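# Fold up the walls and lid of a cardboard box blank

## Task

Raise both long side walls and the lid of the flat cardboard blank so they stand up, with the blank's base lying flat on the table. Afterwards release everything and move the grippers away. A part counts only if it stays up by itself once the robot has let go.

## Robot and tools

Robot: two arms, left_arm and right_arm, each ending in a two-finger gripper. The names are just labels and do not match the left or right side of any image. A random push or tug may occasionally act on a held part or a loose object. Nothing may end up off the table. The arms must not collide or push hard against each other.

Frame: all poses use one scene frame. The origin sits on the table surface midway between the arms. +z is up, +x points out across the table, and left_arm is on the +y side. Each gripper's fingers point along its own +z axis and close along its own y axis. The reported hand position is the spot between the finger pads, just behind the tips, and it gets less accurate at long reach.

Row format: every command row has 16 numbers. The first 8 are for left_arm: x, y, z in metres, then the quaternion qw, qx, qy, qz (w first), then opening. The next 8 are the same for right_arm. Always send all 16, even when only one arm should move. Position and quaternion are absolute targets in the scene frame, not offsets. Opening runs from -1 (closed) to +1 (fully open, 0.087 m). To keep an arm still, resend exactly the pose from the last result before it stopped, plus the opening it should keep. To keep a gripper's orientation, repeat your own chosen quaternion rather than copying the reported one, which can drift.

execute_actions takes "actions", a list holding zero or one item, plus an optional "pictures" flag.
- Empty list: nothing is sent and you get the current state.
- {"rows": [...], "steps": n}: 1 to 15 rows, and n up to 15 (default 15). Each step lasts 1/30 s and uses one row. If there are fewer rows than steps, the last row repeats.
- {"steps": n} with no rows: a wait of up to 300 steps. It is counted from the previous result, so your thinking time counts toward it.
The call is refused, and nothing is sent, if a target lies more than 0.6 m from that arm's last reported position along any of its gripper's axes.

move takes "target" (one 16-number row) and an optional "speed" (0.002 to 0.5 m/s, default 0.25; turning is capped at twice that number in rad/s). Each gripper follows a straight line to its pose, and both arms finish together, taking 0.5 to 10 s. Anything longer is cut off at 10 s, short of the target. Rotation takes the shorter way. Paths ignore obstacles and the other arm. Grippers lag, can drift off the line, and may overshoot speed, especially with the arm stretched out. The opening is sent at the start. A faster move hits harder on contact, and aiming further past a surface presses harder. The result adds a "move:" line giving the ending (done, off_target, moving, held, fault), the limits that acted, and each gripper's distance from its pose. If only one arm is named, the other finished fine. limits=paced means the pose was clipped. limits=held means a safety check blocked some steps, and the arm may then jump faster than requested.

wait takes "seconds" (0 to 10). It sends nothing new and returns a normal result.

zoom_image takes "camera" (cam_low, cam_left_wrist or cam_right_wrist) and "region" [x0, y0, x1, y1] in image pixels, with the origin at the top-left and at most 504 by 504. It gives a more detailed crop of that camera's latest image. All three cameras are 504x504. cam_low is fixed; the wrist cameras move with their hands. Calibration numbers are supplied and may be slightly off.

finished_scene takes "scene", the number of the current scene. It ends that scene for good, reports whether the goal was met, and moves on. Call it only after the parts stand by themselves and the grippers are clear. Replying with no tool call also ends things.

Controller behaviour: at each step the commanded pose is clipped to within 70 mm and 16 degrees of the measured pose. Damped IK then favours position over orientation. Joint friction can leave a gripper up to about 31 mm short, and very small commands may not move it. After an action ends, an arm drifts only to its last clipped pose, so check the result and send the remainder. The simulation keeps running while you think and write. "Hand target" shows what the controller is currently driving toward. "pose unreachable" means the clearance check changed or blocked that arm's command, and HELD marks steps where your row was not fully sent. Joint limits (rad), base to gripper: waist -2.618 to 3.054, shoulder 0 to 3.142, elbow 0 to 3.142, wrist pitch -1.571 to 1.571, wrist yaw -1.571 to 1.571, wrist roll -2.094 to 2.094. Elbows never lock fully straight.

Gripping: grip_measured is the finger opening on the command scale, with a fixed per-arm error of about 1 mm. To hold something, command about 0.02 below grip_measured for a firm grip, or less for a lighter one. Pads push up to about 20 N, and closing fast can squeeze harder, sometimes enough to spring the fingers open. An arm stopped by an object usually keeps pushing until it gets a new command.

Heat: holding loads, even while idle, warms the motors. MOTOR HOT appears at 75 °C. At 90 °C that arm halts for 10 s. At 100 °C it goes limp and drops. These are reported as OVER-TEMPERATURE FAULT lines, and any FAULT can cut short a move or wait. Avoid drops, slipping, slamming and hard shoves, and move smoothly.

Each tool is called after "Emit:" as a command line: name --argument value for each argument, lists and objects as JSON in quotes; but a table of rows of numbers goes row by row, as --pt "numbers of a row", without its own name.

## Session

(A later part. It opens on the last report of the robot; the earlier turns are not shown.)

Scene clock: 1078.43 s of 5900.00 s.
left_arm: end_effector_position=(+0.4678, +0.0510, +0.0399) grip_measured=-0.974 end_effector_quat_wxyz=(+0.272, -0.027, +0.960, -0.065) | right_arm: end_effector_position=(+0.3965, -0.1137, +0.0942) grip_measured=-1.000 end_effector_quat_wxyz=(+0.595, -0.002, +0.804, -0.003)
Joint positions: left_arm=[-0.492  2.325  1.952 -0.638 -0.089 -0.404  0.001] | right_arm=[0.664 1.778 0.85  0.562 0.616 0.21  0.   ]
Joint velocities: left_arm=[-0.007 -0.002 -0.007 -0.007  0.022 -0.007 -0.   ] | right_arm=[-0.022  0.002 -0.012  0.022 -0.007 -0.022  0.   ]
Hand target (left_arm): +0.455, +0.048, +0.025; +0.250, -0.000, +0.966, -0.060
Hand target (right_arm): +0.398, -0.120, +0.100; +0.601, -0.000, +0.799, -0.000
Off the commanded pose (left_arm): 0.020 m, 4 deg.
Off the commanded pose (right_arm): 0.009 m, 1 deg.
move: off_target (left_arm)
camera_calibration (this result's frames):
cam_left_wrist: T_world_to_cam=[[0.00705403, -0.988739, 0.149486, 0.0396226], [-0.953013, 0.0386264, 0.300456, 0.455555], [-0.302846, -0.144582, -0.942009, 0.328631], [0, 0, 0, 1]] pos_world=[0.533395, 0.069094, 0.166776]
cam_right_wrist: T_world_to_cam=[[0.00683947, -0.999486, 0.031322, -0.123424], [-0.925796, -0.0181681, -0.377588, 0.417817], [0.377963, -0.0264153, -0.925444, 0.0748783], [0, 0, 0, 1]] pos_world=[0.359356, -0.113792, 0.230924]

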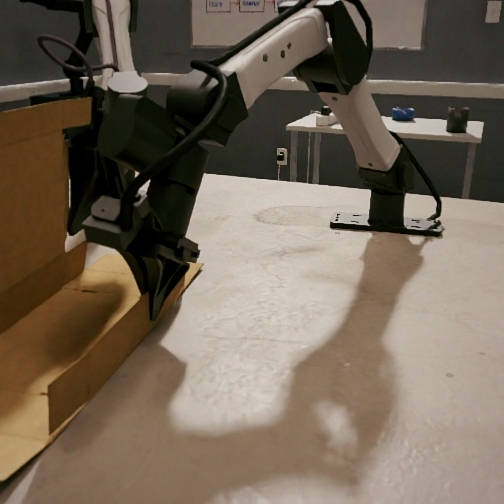

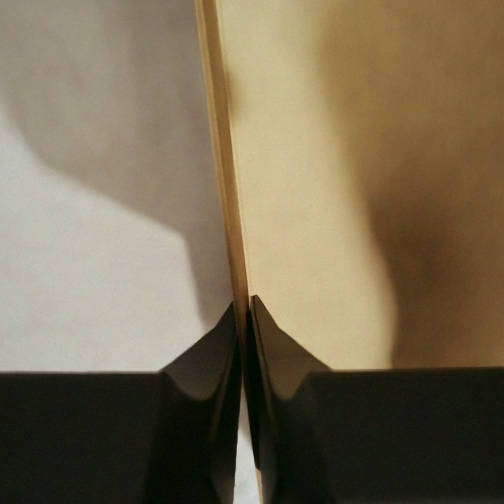

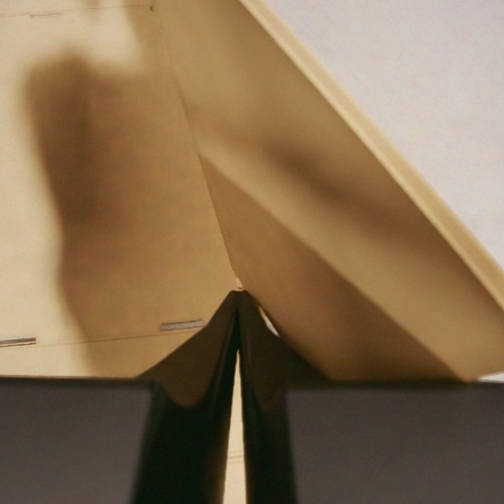

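Emit:
move --target '[0.455,0.048,0.025,0.25,0,0.965,-0.06,-1,0.44,-0.165,0.09,0.6,0,0.8,0,-1]' --speed 0.03

Emit:
move --target '[0.455,0.048,0.025,0.25,0,0.965,-0.06,-1,0.40,-0.07,0.10,0.6,0,0.8,0,-1]' --speed 0.04

Scene clock: 1086.00 s of 5900.00 s.
left_arm: end_effector_position=(+0.4746, +0.0482, +0.0432) grip_measured=-0.919 end_effector_quat_wxyz=(+0.284, -0.050, +0.955, -0.073) | right_arm: end_effector_position=(+0.4300, -0.1509, +0.0947) grip_measured=-1.000 end_effector_quat_wxyz=(+0.599, -0.007, +0.801, +0.022)
Joint positions: left_arm=[-0.492  2.325  1.952 -0.609 -0.098 -0.447  0.004] | right_arm=[0.498 1.797 0.85  0.634 0.415 0.159 0.   ]
Joint velocities: left_arm=[ 0.012 -0.002  0.002 -0.066  0.037 -0.022  0.001] | right_arm=[ 0.012  0.017 -0.002 -0.022 -0.022 -0.007  0.   ]
Hand target (left_arm): +0.456, +0.048, +0.026; +0.251, -0.002, +0.966, -0.061
Hand target (right_arm): +0.438, -0.166, +0.090; +0.600, -0.000, +0.800, -0.000
Off the commanded pose (left_arm): 0.027 m, 7 deg.
Off the commanded pose (right_arm): 0.018 m, 3 deg.
After step 90, 2.07 s passed at rest.
move: off_target (left_arm, right_arm)
camera_calibration (this result's frames):
cam_left_wrist: T_world_to_cam=[[0.0439322, -0.983251, 0.176881, 0.0173957], [-0.96102, 0.00678337, 0.276397, 0.467523], [-0.272968, -0.182129, -0.944626, 0.321089], [0, 0, 0, 1]] pos_world=[0.536182, 0.0724127, 0.17101]
cam_right_wrist: T_world_to_cam=[[0.0439958, -0.999024, -0.003853, -0.173426], [-0.920999, -0.0390648, -0.3876, 0.444097], [0.387071, 0.0206014, -0.92182, 0.0645069], [0, 0, 0, 1]] pos_world=[0.391674, -0.157237, 0.230928]

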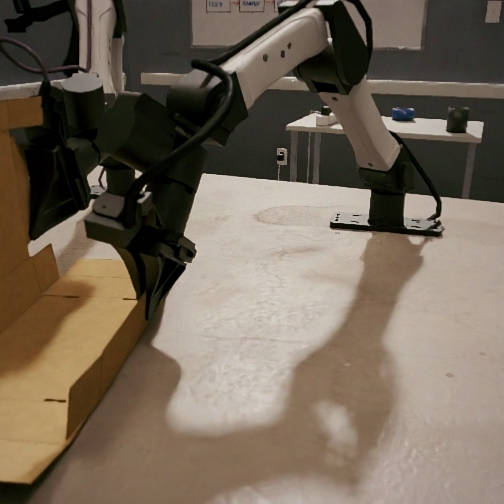

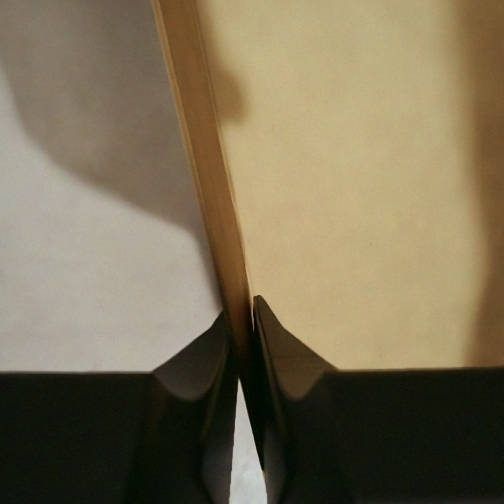

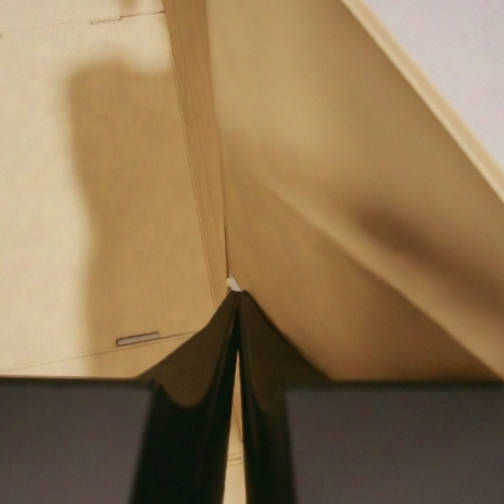

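Scene clock: 1088.43 s of 5900.00 s.
left_arm: end_effector_position=(+0.4720, +0.0509, +0.0416) grip_measured=-0.974 end_effector_quat_wxyz=(+0.280, -0.034, +0.957, -0.065) | right_arm: end_effector_position=(+0.3952, -0.0767, +0.0934) grip_measured=-1.000 end_effector_quat_wxyz=(+0.593, -0.007, +0.805, -0.006)
Joint positions: left_arm=[-0.492  2.325  1.952 -0.622 -0.1   -0.415  0.001] | right_arm=[0.748 1.85  0.957 0.498 0.691 0.242 0.   ]
Joint velocities: left_arm=[-0.002  0.012  0.012 -0.007 -0.081  0.022 -0.001] | right_arm=[-0.007 -0.017  0.002 -0.051 -0.022 -0.066  0.   ]
Hand target (left_arm): +0.456, +0.048, +0.025; +0.250, -0.001, +0.966, -0.061
Hand target (right_arm): +0.401, -0.070, +0.100; +0.599, +0.000, +0.800, +0.001
Off the commanded pose (left_arm): 0.024 m, 5 deg.
Off the commanded pose (right_arm): 0.011 m, 1 deg.
move: off_target (left_arm, right_arm)
camera_calibration (this result's frames):
cam_left_wrist: T_world_to_cam=[[0.0196562, -0.987996, 0.153224, 0.033126], [-0.958463, 0.0249941, 0.284119, 0.462949], [-0.284538, -0.152444, -0.946466, 0.323431], [0, 0, 0, 1]] pos_world=[0.535097, 0.0704625, 0.169508]
cam_right_wrist: T_world_to_cam=[[0.0118297, -0.999064, 0.0416001, -0.0893071], [-0.927774, -0.0264836, -0.3722, 0.416641], [0.372954, -0.0341925, -0.92722, 0.0771195], [0, 0, 0, 1]] pos_world=[0.358843, -0.0755525, 0.230296]

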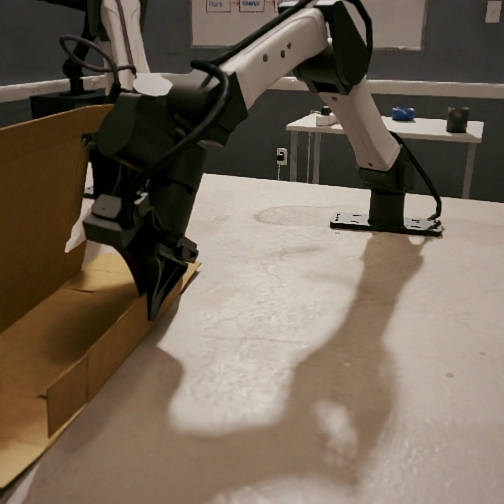

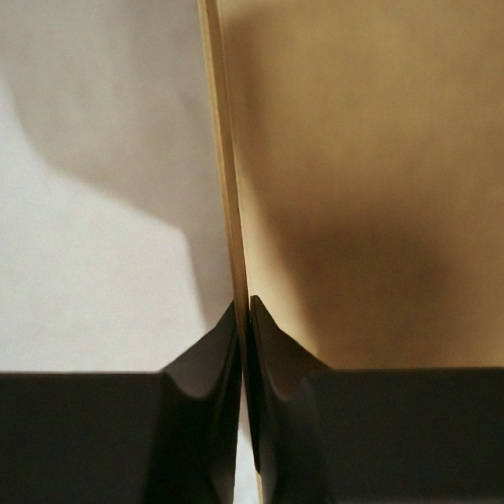

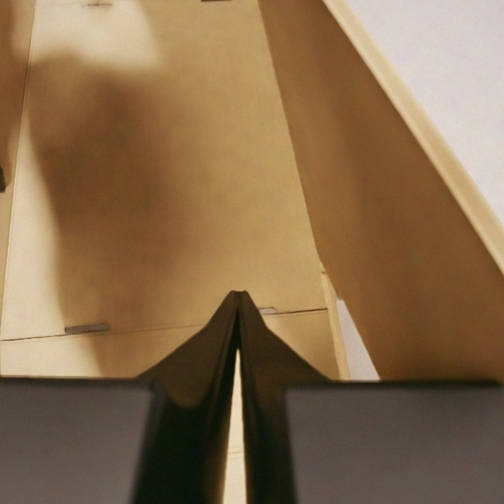

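Emit:
move --target '[0.455,0.048,0.025,0.25,0,0.965,-0.06,-1,0.48,-0.09,0.075,0.6,0,0.8,0,-1]' --speed 0.05

Emit:
move --target '[0.455,0.048,0.025,0.25,0,0.965,-0.06,-1,0.49,-0.18,0.06,0.6,0,0.8,0,-1]' --speed 0.03

Emit:
move --target '[0.455,0.048,0.025,0.25,0,0.965,-0.06,-1,0.44,-0.06,0.08,0.6,0,0.8,0,-1]' --speed 0.04

Scene clock: 1097.97 s of 5900.00 s.
left_arm: end_effector_position=(+0.4825, +0.0564, +0.0454) grip_measured=-0.902 end_effector_quat_wxyz=(+0.298, -0.059, +0.951, -0.064) | right_arm: end_effector_position=(+0.4708, -0.0879, +0.0879) grip_measured=-1.000 end_effector_quat_wxyz=(+0.613, +0.017, +0.790, +0.005)
Joint positions: left_arm=[-0.482  2.325  1.952 -0.59  -0.123 -0.448  0.004] | right_arm=[0.611 2.045 1.147 0.595 0.584 0.201 0.   ]
Joint velocities: left_arm=[-0.002  0.007  0.002 -0.007 -0.022 -0.051  0.   ] | right_arm=[-0.007 -0.027 -0.002  0.081  0.007  0.007  0.   ]
Hand target (left_arm): +0.456, +0.049, +0.026; +0.252, -0.002, +0.966, -0.061
Hand target (right_arm): +0.479, -0.091, +0.076; +0.601, +0.000, +0.799, +0.000
Off the commanded pose (left_arm): 0.035 m, 9 deg.
Off the commanded pose (right_arm): 0.016 m, 3 deg.
After step 90, 4.47 s passed at rest.
move: off_target (left_arm, right_arm)
camera_calibration (this result's frames):
cam_left_wrist: T_world_to_cam=[[0.0646087, -0.983927, 0.166471, 0.0151834], [-0.967589, -0.0209574, 0.25166, 0.480278], [-0.244126, -0.177335, -0.953391, 0.312978], [0, 0, 0, 1]] pos_world=[0.540137, 0.0805069, 0.174996]
cam_right_wrist: T_world_to_cam=[[-0.0144692, -0.999883, -0.00499113, -0.0847847], [-0.908109, 0.0152299, -0.418457, 0.482883], [0.418484, -0.00152223, -0.908223, 0.0231944], [0, 0, 0, 1]] pos_world=[0.427577, -0.0920937, 0.222708]

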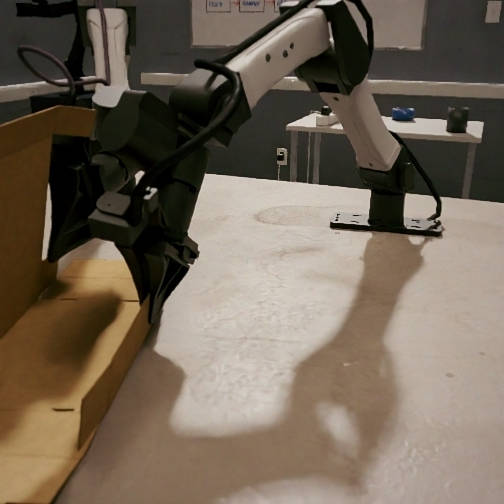

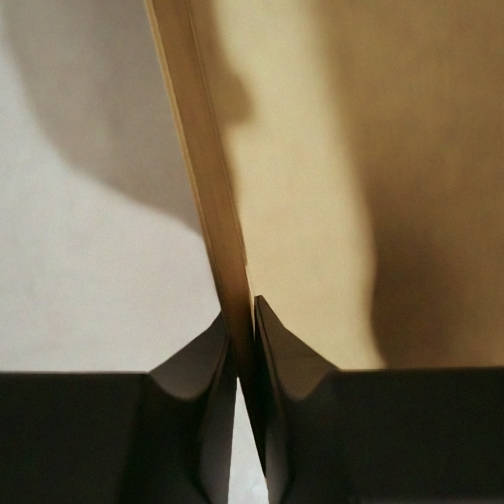

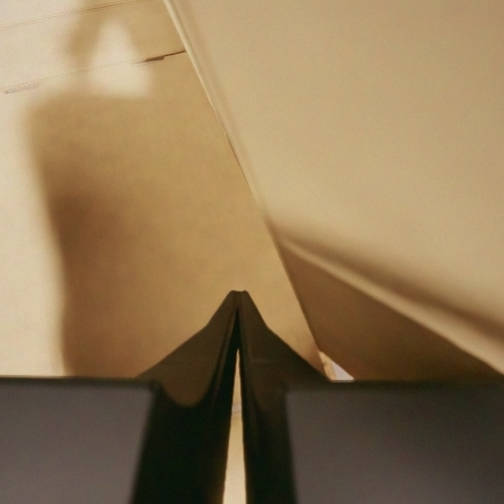

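Scene clock: 1101.57 s of 5900.00 s.
left_arm: end_effector_position=(+0.4884, +0.0561, +0.0482) grip_measured=-0.920 end_effector_quat_wxyz=(+0.306, -0.065, +0.947, -0.073) | right_arm: end_effector_position=(+0.4930, -0.1565, +0.0756) grip_measured=-1.000 end_effector_quat_wxyz=(+0.617, -0.006, +0.786, +0.032)
Joint positions: left_arm=[-0.475  2.325  1.952 -0.566 -0.114 -0.456  0.003] | right_arm=[0.408 2.031 1.029 0.751 0.32  0.125 0.   ]
Joint velocities: left_arm=[ 0.002  0.002 -0.012 -0.007 -0.037 -0.051 -0.001] | right_arm=[-0.002  0.002  0.012 -0.007 -0.066 -0.022  0.   ]
Hand target (left_arm): +0.457, +0.049, +0.026; +0.253, -0.002, +0.965, -0.063
Hand target (right_arm): +0.488, -0.179, +0.060; +0.600, -0.000, +0.800, +0.000
Off the commanded pose (left_arm): 0.041 m, 10 deg.
Off the commanded pose (right_arm): 0.028 m, 5 deg.
move: off_target (left_arm, right_arm)
camera_calibration (this result's frames):
cam_left_wrist: T_world_to_cam=[[0.0685541, -0.97994, 0.187132, 0.0109239], [-0.972182, -0.0235082, 0.233046, 0.488572], [-0.223972, -0.197903, -0.954291, 0.30844], [0, 0, 0, 1]] pos_world=[0.543314, 0.0832313, 0.178438]
cam_right_wrist: T_world_to_cam=[[0.0549392, -0.998313, -0.0187822, -0.186019], [-0.901518, -0.0415083, -0.430747, 0.487774], [0.429241, 0.0405973, -0.902277, 0.00340495], [0, 0, 0, 1]] pos_world=[0.448495, -0.165597, 0.209686]

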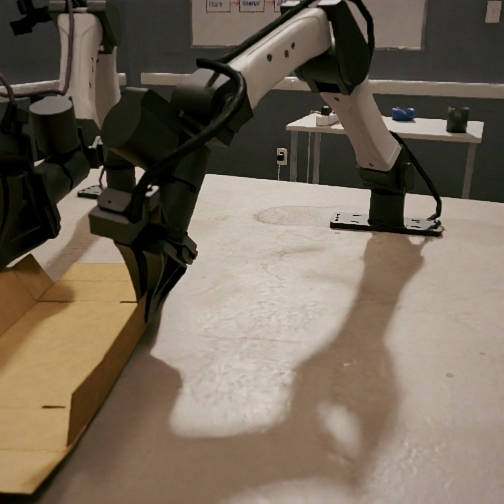

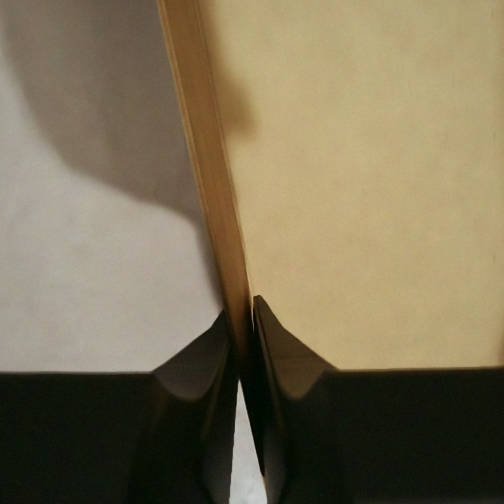

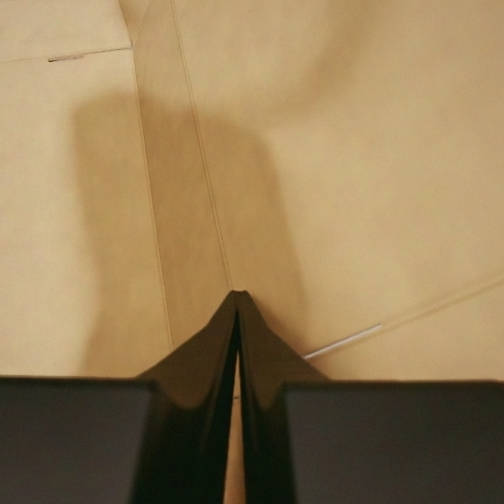

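Scene clock: 1104.60 s of 5900.00 s.
left_arm: end_effector_position=(+0.4732, +0.0516, +0.0421) grip_measured=-0.997 end_effector_quat_wxyz=(+0.282, -0.019, +0.957, -0.067) | right_arm: end_effector_position=(+0.4370, -0.0658, +0.0683) grip_measured=-1.000 end_effector_quat_wxyz=(+0.589, -0.010, +0.808, -0.005)
Joint positions: left_arm=[-0.489  2.325  1.952 -0.616 -0.087 -0.384  0.   ] | right_arm=[0.696 2.031 1.102 0.54  0.636 0.218 0.   ]
Joint velocities: left_arm=[ 0.012  0.002  0.007 -0.051  0.022 -0.007  0.   ] | right_arm=[ 0.007  0.002 -0.002 -0.007  0.007 -0.051  0.   ]
Hand target (left_arm): +0.456, +0.048, +0.025; +0.250, -0.001, +0.966, -0.061
Hand target (right_arm): +0.442, -0.060, +0.080; +0.599, +0.001, +0.800, +0.001
Off the commanded pose (left_arm): 0.025 m, 4 deg.
Off the commanded pose (right_arm): 0.013 m, 2 deg.
move: off_target (left_arm, right_arm)
camera_calibration (this result's frames):
cam_left_wrist: T_world_to_cam=[[-0.0101457, -0.98883, 0.148704, 0.0479852], [-0.958804, 0.0518397, 0.279298, 0.462966], [-0.283887, -0.139745, -0.94862, 0.323434], [0, 0, 0, 1]] pos_world=[0.536199, 0.0686473, 0.170374]
cam_right_wrist: T_world_to_cam=[[0.0178351, -0.998876, 0.0439156, -0.0806722], [-0.930749, -0.0326307, -0.364199, 0.446679], [0.365223, -0.0343789, -0.930285, 0.042195], [0, 0, 0, 1]] pos_world=[0.401775, -0.0645554, 0.205476]

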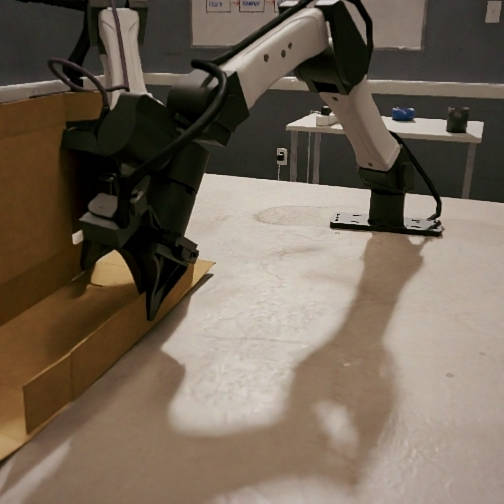

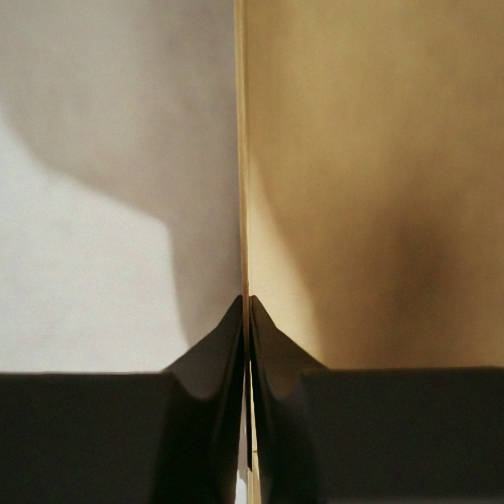

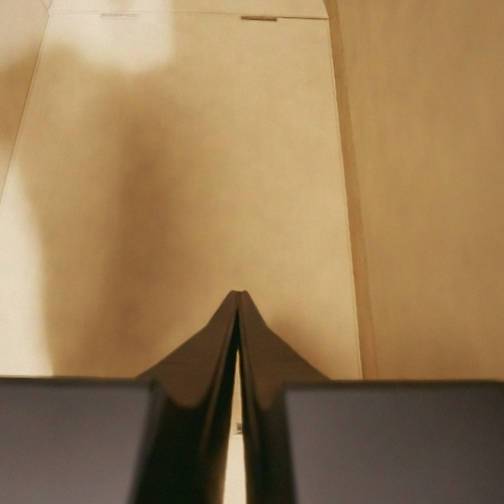

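Near vertical. Withdraw right and check.

Emit:
move --target '[0.455,0.048,0.025,0.25,0,0.965,-0.06,-1,0.2,-0.05,0.12,0.6,0,0.8,0,-1]' --speed 0.1

Emit:
move --target '[0.46,0.05,0.03,0.25,0,0.965,-0.06,-0.3,0.2,-0.10,0.12,0.6,0,0.8,0,-1]' --speed 0.1

Emit:
move --target '[0.45,0.07,0.14,0.25,0,0.965,-0.06,-0.3,0.2,-0.10,0.12,0.6,0,0.8,0,-1]' --speed 0.08

Emit:
move --target '[0.2,0.35,0.2,0.3,0,0.954,0,-0.3,0.2,-0.10,0.12,0.6,0,0.8,0,-1]'

Scene clock: 1113.37 s of 5900.00 s.
left_arm: end_effector_position=(+0.4726, +0.0517, +0.0418) grip_measured=-0.998 end_effector_quat_wxyz=(+0.281, -0.016, +0.957, -0.066) | right_arm: end_effector_position=(+0.2002, -0.0572, +0.1013) grip_measured=-1.000 end_effector_quat_wxyz=(+0.590, -0.013, +0.807, -0.019)
Joint positions: left_arm=[-0.489  2.325  1.952 -0.618 -0.085 -0.378  0.   ] | right_arm=[ 1.312  1.531  0.769 -0.129  1.171  0.801  0.   ]
Joint velocities: left_arm=[ 0.002 -0.002 -0.002  0.007 -0.007  0.022  0.001] | right_arm=[ 0.027 -0.002 -0.002 -0.007 -0.051  0.037  0.   ]
Hand target (left_arm): +0.456, +0.048, +0.025; +0.250, -0.000, +0.966, -0.060
Hand target (right_arm): +0.200, -0.048, +0.117; +0.597, +0.001, +0.802, +0.000
Off the commanded pose (left_arm): 0.025 m, 4 deg.
Off the commanded pose (right_arm): 0.020 m, 3 deg.
After step 90, 2.57 s passed at rest.
move: off_target (left_arm, right_arm)
camera_calibration (this result's frames):
cam_left_wrist: T_world_to_cam=[[-0.0155941, -0.989114, 0.146325, 0.0508206], [-0.957917, 0.0567289, 0.281384, 0.46169], [-0.286622, -0.135779, -0.948373, 0.324094], [0, 0, 0, 1]] pos_world=[0.535945, 0.0680815, 0.170014]
cam_right_wrist: T_world_to_cam=[[0.00572849, -0.997483, 0.0706785, -0.069429], [-0.930194, -0.031257, -0.365736, 0.238755], [0.367025, -0.0636496, -0.928031, 0.157394], [0, 0, 0, 1]] pos_world=[0.164719, -0.0517734, 0.238295]

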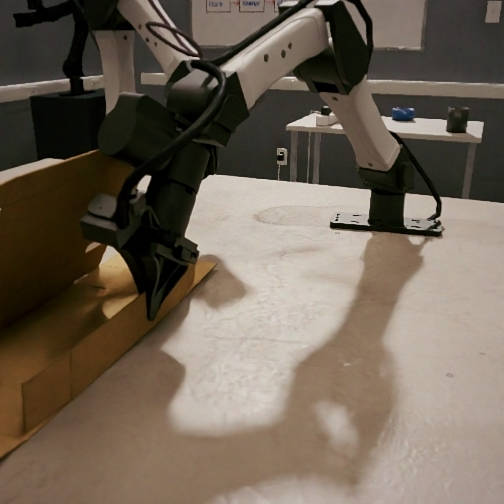

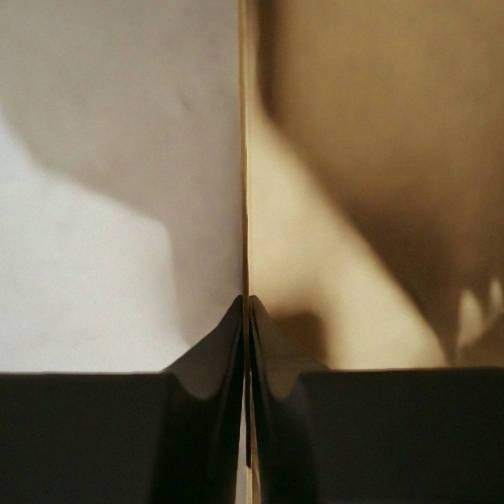

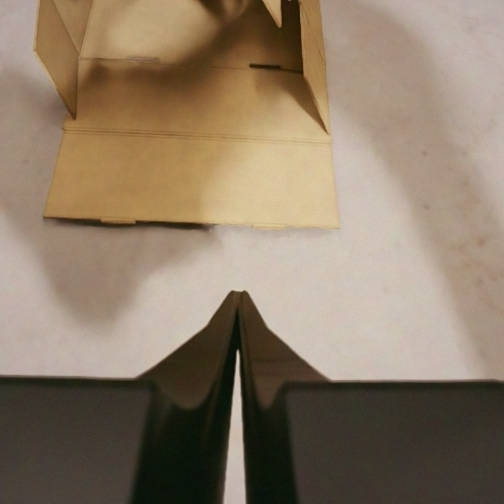

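Scene clock: 1114.17 s of 5900.00 s.
left_arm: end_effector_position=(+0.4654, +0.0533, +0.0387) grip_measured=-0.300 end_effector_quat_wxyz=(+0.266, -0.011, +0.962, -0.063) | right_arm: end_effector_position=(+0.1979, -0.0960, +0.1188) grip_measured=-1.000 end_effector_quat_wxyz=(+0.599, -0.003, +0.801, -0.003)
Joint positions: left_arm=[-0.489  2.325  1.952 -0.649 -0.077 -0.37   0.031] | right_arm=[ 1.28   1.31   0.624 -0.086  1.155  0.719  0.   ]
Joint velocities: left_arm=[ 0.007 -0.002 -0.007 -0.037  0.037  0.037  0.   ] | right_arm=[ 0.012 -0.007 -0.032 -0.037 -0.037 -0.051  0.   ]
Hand target (left_arm): +0.460, +0.050, +0.030; +0.251, -0.000, +0.966, -0.060
Hand target (right_arm): +0.199, -0.100, +0.119; +0.600, +0.000, +0.800, -0.000
Off the commanded pose (left_arm): 0.011 m, 2 deg.
Off the commanded pose (right_arm): 0.005 m, 1 deg.
move: off_target (left_arm)
camera_calibration (this result's frames):
cam_left_wrist: T_world_to_cam=[[-0.0222019, -0.990192, 0.137935, 0.0562162], [-0.948268, 0.0645615, 0.310836, 0.449543], [-0.316692, -0.123898, -0.940402, 0.332309], [0, 0, 0, 1]] pos_world=[0.532776, 0.067814, 0.165016]
cam_right_wrist: T_world_to_cam=[[0.00720173, -0.999438, 0.0327321, -0.105341], [-0.921687, -0.0193307, -0.387452, 0.243841], [0.387867, -0.0273784, -0.921309, 0.17059], [0, 0, 0, 1]] pos_world=[0.159337, -0.0958975, 0.255091]

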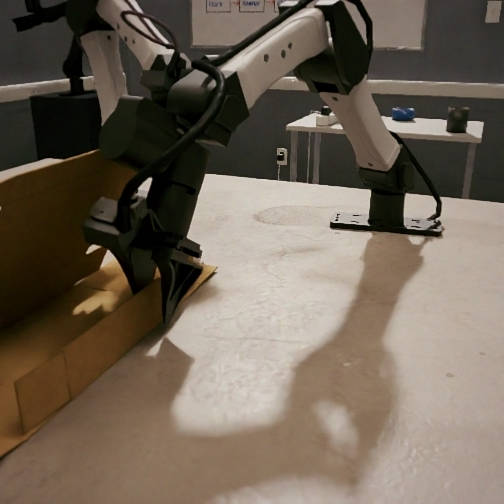

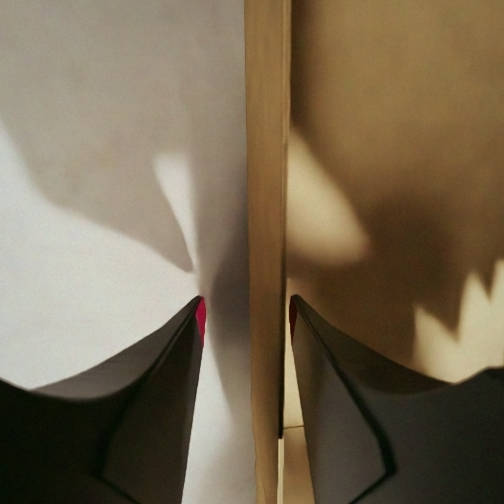

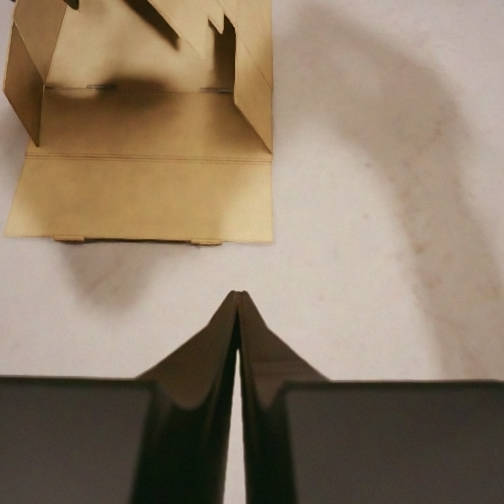

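Scene clock: 1116.07 s of 5900.00 s.
left_arm: end_effector_position=(+0.4457, +0.0667, +0.1233) grip_measured=-0.300 end_effector_quat_wxyz=(+0.239, -0.001, +0.969, -0.055) | right_arm: end_effector_position=(+0.1978, -0.0952, +0.1188) grip_measured=-1.000 end_effector_quat_wxyz=(+0.599, -0.007, +0.801, -0.003)
Joint positions: left_arm=[-0.476  2.292  2.253 -1.04  -0.063 -0.342  0.031] | right_arm=[ 1.28   1.31   0.624 -0.082  1.151  0.709  0.   ]
Joint velocities: left_arm=[-0.012 -0.007 -0.002  0.007  0.051  0.081 -0.   ] | right_arm=[-0.002  0.007  0.017 -0.022 -0.022  0.037  0.   ]
Hand target (left_arm): +0.448, +0.071, +0.139; +0.251, -0.000, +0.966, -0.060
Hand target (right_arm): +0.200, -0.100, +0.120; +0.600, +0.000, +0.800, -0.000
Off the commanded pose (left_arm): 0.018 m, 1 deg.
Off the commanded pose (right_arm): 0.005 m, 1 deg.
move: off_target (left_arm)
camera_calibration (this result's frames):
cam_left_wrist: T_world_to_cam=[[-0.0336453, -0.992532, 0.11725, 0.0652276], [-0.928784, 0.074376, 0.363081, 0.38787], [-0.36909, -0.0966843, -0.924351, 0.426904], [0, 0, 0, 1]] pos_world=[0.520008, 0.0771672, 0.246133]
cam_right_wrist: T_world_to_cam=[[0.0132399, -0.999231, 0.0368944, -0.10624], [-0.922231, -0.026462, -0.385733, 0.242978], [0.386413, -0.0289181, -0.921872, 0.170807], [0, 0, 0, 1]] pos_world=[0.159486, -0.0947894, 0.255107]

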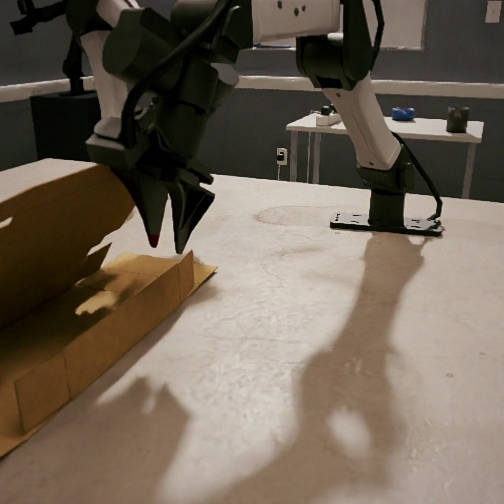

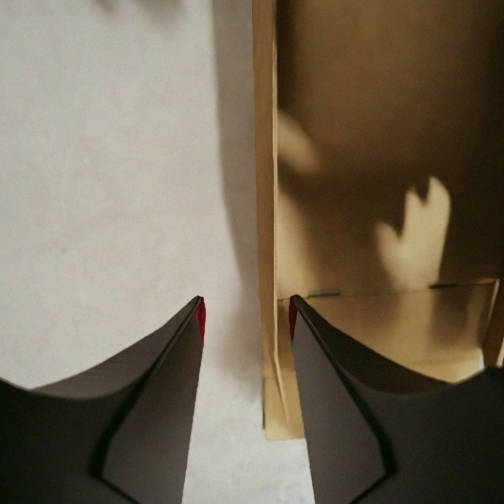

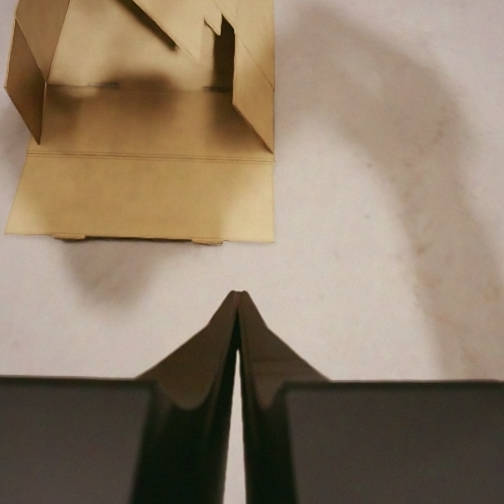

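Scene clock: 1118.30 s of 5900.00 s.
left_arm: end_effector_position=(+0.2089, +0.3513, +0.1970) grip_measured=-0.300 end_effector_quat_wxyz=(+0.306, +0.002, +0.952, +0.008) | right_arm: end_effector_position=(+0.1978, -0.0952, +0.1188) grip_measured=-1.000 end_effector_quat_wxyz=(+0.599, -0.007, +0.801, -0.003)
Joint positions: left_arm=[ 0.357  1.204  1.228 -1.021  0.257  0.403  0.031] | right_arm=[ 1.28   1.31   0.624 -0.082  1.151  0.709  0.   ]
Joint velocities: left_arm=[-0.007 -0.007 -0.002  0.022  0.051 -0.007 -0.001] | right_arm=[-0.012 -0.002  0.002 -0.022 -0.037 -0.022  0.   ]
Hand target (left_arm): +0.203, +0.351, +0.196; +0.303, +0.002, +0.953, +0.006
Hand target (right_arm): +0.200, -0.100, +0.120; +0.600, +0.000, +0.800, -0.000
Off the commanded pose (left_arm): 0.010 m, 1 deg.
Off the commanded pose (right_arm): 0.005 m, 1 deg.
move: done
camera_calibration (this result's frames):
cam_left_wrist: T_world_to_cam=[[-0.00789909, -0.999942, -0.00735249, 0.352865], [-0.971844, 0.00594515, 0.23555, 0.178232], [-0.235492, 0.0090061, -0.971834, 0.379396], [0, 0, 0, 1]] pos_world=[0.265346, 0.348368, 0.329322]
cam_right_wrist: T_world_to_cam=[[0.0132399, -0.999231, 0.0368944, -0.10624], [-0.922231, -0.026462, -0.385733, 0.242978], [0.386413, -0.0289181, -0.921872, 0.170807], [0, 0, 0, 1]] pos_world=[0.159486, -0.0947894, 0.255107]

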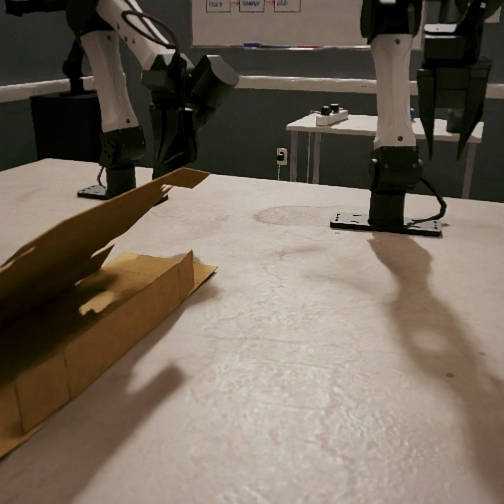

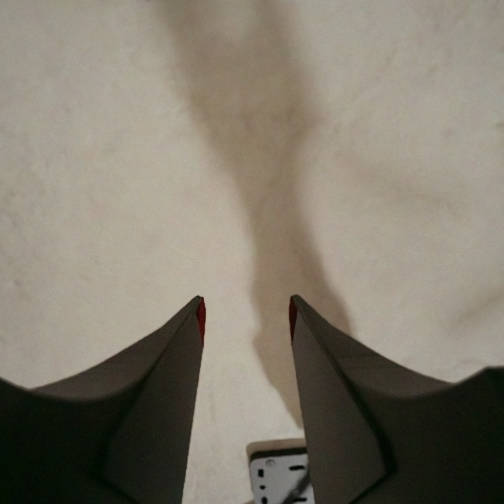

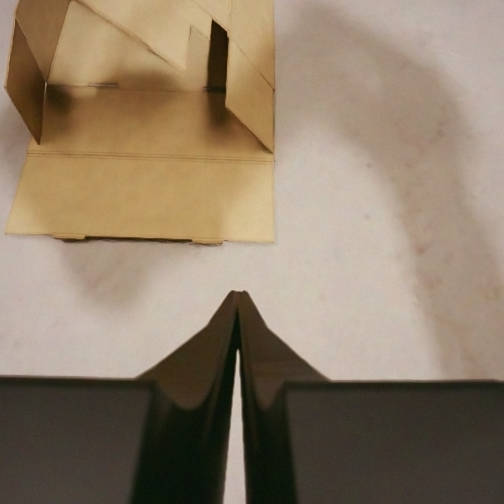

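Emit:
move --target '[0.47,0.13,0.13,0.25,0,0.95,-0.2,0.3,0.30,-0.02,0.07,0.6,0,0.8,0,-1]' --speed 0.15

Emit:
move --target '[0.47,0.10,0.10,0.25,0,0.95,-0.2,0.3,0.44,-0.05,0.08,0.6,0,0.8,0,-1]' --speed 0.06

Scene clock: 1131.50 s of 5900.00 s.
left_arm: end_effector_position=(+0.4679, +0.1342, +0.1314) grip_measured=+0.300 end_effector_quat_wxyz=(+0.252, -0.001, +0.947, -0.198) | right_arm: end_effector_position=(+0.2934, -0.0265, +0.0677) grip_measured=-1.000 end_effector_quat_wxyz=(+0.596, -0.007, +0.803, -0.006)
Joint positions: left_arm=[-0.223  2.209  2.077 -0.865  0.33  -0.203  0.057] | right_arm=[1.069 1.831 0.841 0.443 0.982 0.45  0.   ]
Joint velocities: left_arm=[-0.002 -0.002 -0.022 -0.022 -0.081 -0.066 -0.001] | right_arm=[-0.012 -0.007  0.002 -0.037 -0.037  0.051  0.   ]
Hand target (left_arm): +0.468, +0.129, +0.135; +0.249, -0.002, +0.947, -0.204
Hand target (right_arm): +0.301, -0.021, +0.073; +0.601, -0.001, +0.799, +0.000
Off the commanded pose (left_arm): 0.005 m, 0 deg.
Off the commanded pose (right_arm): 0.010 m, 1 deg.
After step 90, 7.33 s passed at rest.
move: done
camera_calibration (this result's frames):
cam_left_wrist: T_world_to_cam=[[-0.107458, -0.916413, 0.385539, 0.12105], [-0.930168, 0.229596, 0.286484, 0.390425], [-0.351056, -0.327831, -0.87709, 0.465492], [0, 0, 0, 1]] pos_world=[0.539583, 0.173894, 0.249759]
cam_right_wrist: T_world_to_cam=[[0.0111135, -0.999046, 0.0422371, -0.0366861], [-0.924493, -0.0263617, -0.380286, 0.313493], [0.381037, -0.0348216, -0.923904, 0.0903756], [0, 0, 0, 1]] pos_world=[0.255793, -0.0252399, 0.204265]

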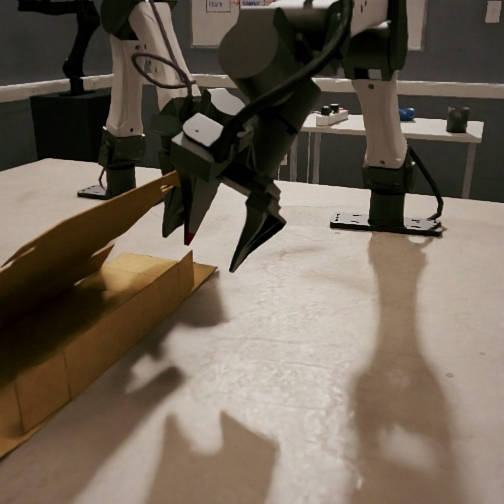

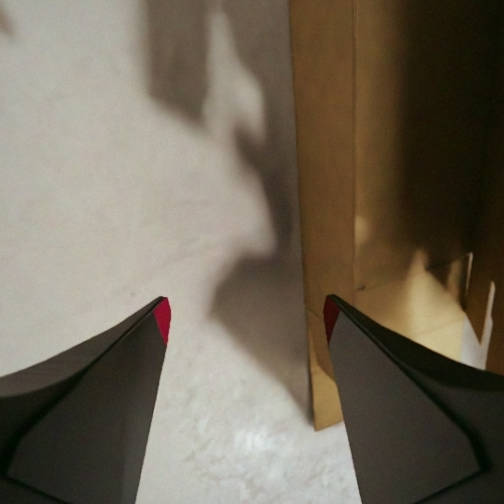

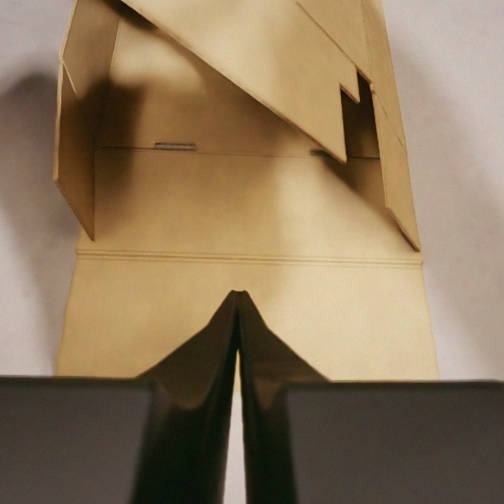

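Scene clock: 1134.30 s of 5900.00 s.
left_arm: end_effector_position=(+0.4703, +0.1050, +0.1105) grip_measured=+0.300 end_effector_quat_wxyz=(+0.253, +0.002, +0.947, -0.200) | right_arm: end_effector_position=(+0.4309, -0.0543, +0.0766) grip_measured=-1.000 end_effector_quat_wxyz=(+0.596, -0.002, +0.803, -0.004)
Joint positions: left_arm=[-0.282  2.226  2.017 -0.769  0.302 -0.252  0.057] | right_arm=[0.731 2.024 1.117 0.524 0.681 0.239 0.   ]
Joint velocities: left_arm=[ 0.002  0.007 -0.002 -0.022  0.022 -0.051  0.   ] | right_arm=[-0.007  0.007 -0.007 -0.066 -0.007 -0.066  0.   ]
Hand target (left_arm): +0.470, +0.100, +0.100; +0.249, -0.000, +0.948, -0.200
Hand target (right_arm): +0.439, -0.052, +0.082; +0.601, -0.001, +0.799, -0.000
Off the commanded pose (left_arm): 0.012 m, 0 deg.
Off the commanded pose (right_arm): 0.011 m, 1 deg.
move: off_target (left_arm, right_arm)
camera_calibration (this result's frames):
cam_left_wrist: T_world_to_cam=[[-0.113157, -0.914599, 0.388206, 0.104839], [-0.929864, 0.235145, 0.282949, 0.405034], [-0.35007, -0.328961, -0.877061, 0.438084], [0, 0, 0, 1]] pos_world=[0.541849, 0.144756, 0.228923]
cam_right_wrist: T_world_to_cam=[[0.00534929, -0.999478, 0.0318545, -0.0631432], [-0.925007, -0.017048, -0.379567, 0.443964], [0.379912, -0.0274353, -0.924616, 0.0461212], [0, 0, 0, 1]] pos_world=[0.393485, -0.0542763, 0.21317]

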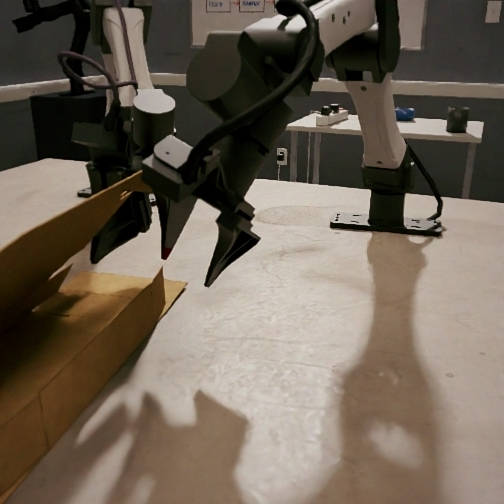

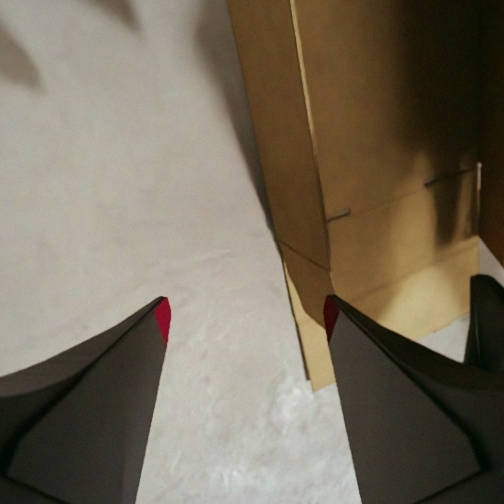

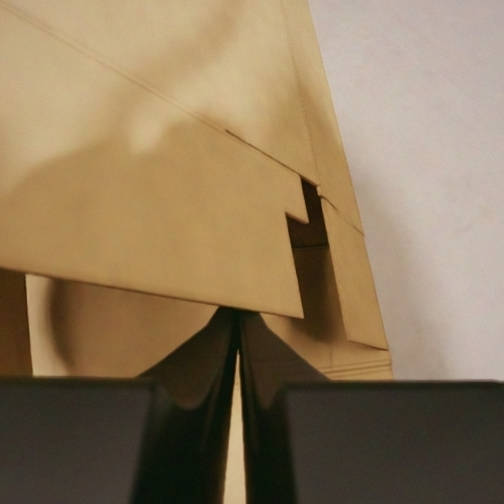

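Emit:
move --target '[0.46,0.05,0.09,0.25,0,0.96,-0.12,0.3,0.30,-0.08,0.10,0.6,0,0.8,0,-1]' --speed 0.06

Scene clock: 1144.67 s of 5900.00 s.
left_arm: end_effector_position=(+0.4587, +0.0547, +0.0884) grip_measured=+0.300 end_effector_quat_wxyz=(+0.250, +0.001, +0.961, -0.122) | right_arm: end_effector_position=(+0.3054, -0.0760, +0.0966) grip_measured=-1.000 end_effector_quat_wxyz=(+0.599, -0.001, +0.801, -0.001)
Joint positions: left_arm=[-0.445  2.271  2.046 -0.786  0.069 -0.343  0.057] | right_arm=[0.952 1.634 0.718 0.455 0.882 0.362 0.   ]
Joint velocities: left_arm=[-0.002 -0.017 -0.007  0.007 -0.007 -0.066 -0.001] | right_arm=[-0.012 -0.002 -0.002  0.007  0.007  0.037  0.   ]
Hand target (left_arm): +0.460, +0.050, +0.090; +0.250, -0.000, +0.961, -0.121
Hand target (right_arm): +0.300, -0.078, +0.098; +0.599, +0.000, +0.801, +0.000
Off the commanded pose (left_arm): 0.005 m, 0 deg.
Off the commanded pose (right_arm): 0.008 m, 0 deg.
After step 90, 4.70 s passed at rest.
move: done
camera_calibration (this result's frames):
cam_left_wrist: T_world_to_cam=[[-0.0720969, -0.966981, 0.244436, 0.0628578], [-0.933638, 0.151648, 0.324535, 0.414978], [-0.350887, -0.204817, -0.913744, 0.394884], [0, 0, 0, 1]] pos_world=[0.530531, 0.0787306, 0.210783]
cam_right_wrist: T_world_to_cam=[[0.00722443, -0.999579, 0.0280932, -0.084957], [-0.922207, -0.0175221, -0.386298, 0.334892], [0.386628, -0.0231169, -0.921946, 0.109728], [0, 0, 0, 1]] pos_world=[0.26703, -0.0765166, 0.232918]

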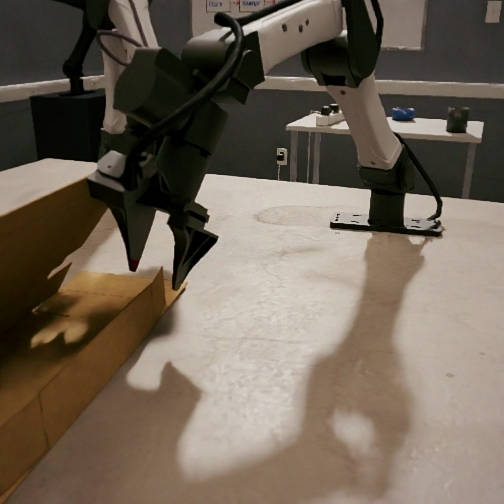

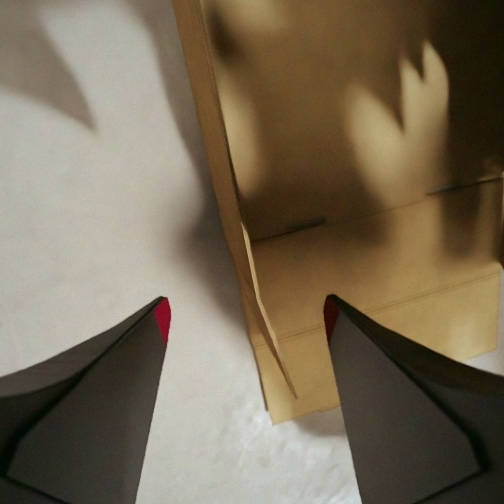

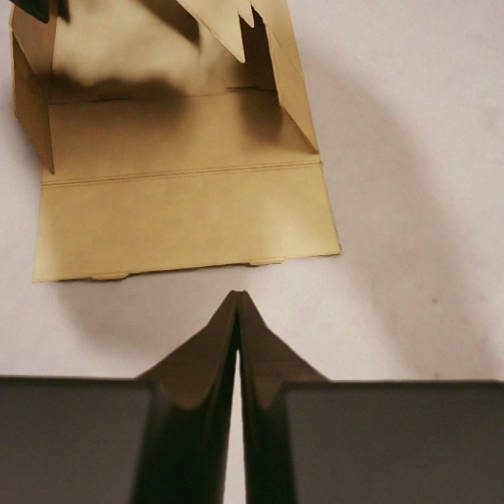

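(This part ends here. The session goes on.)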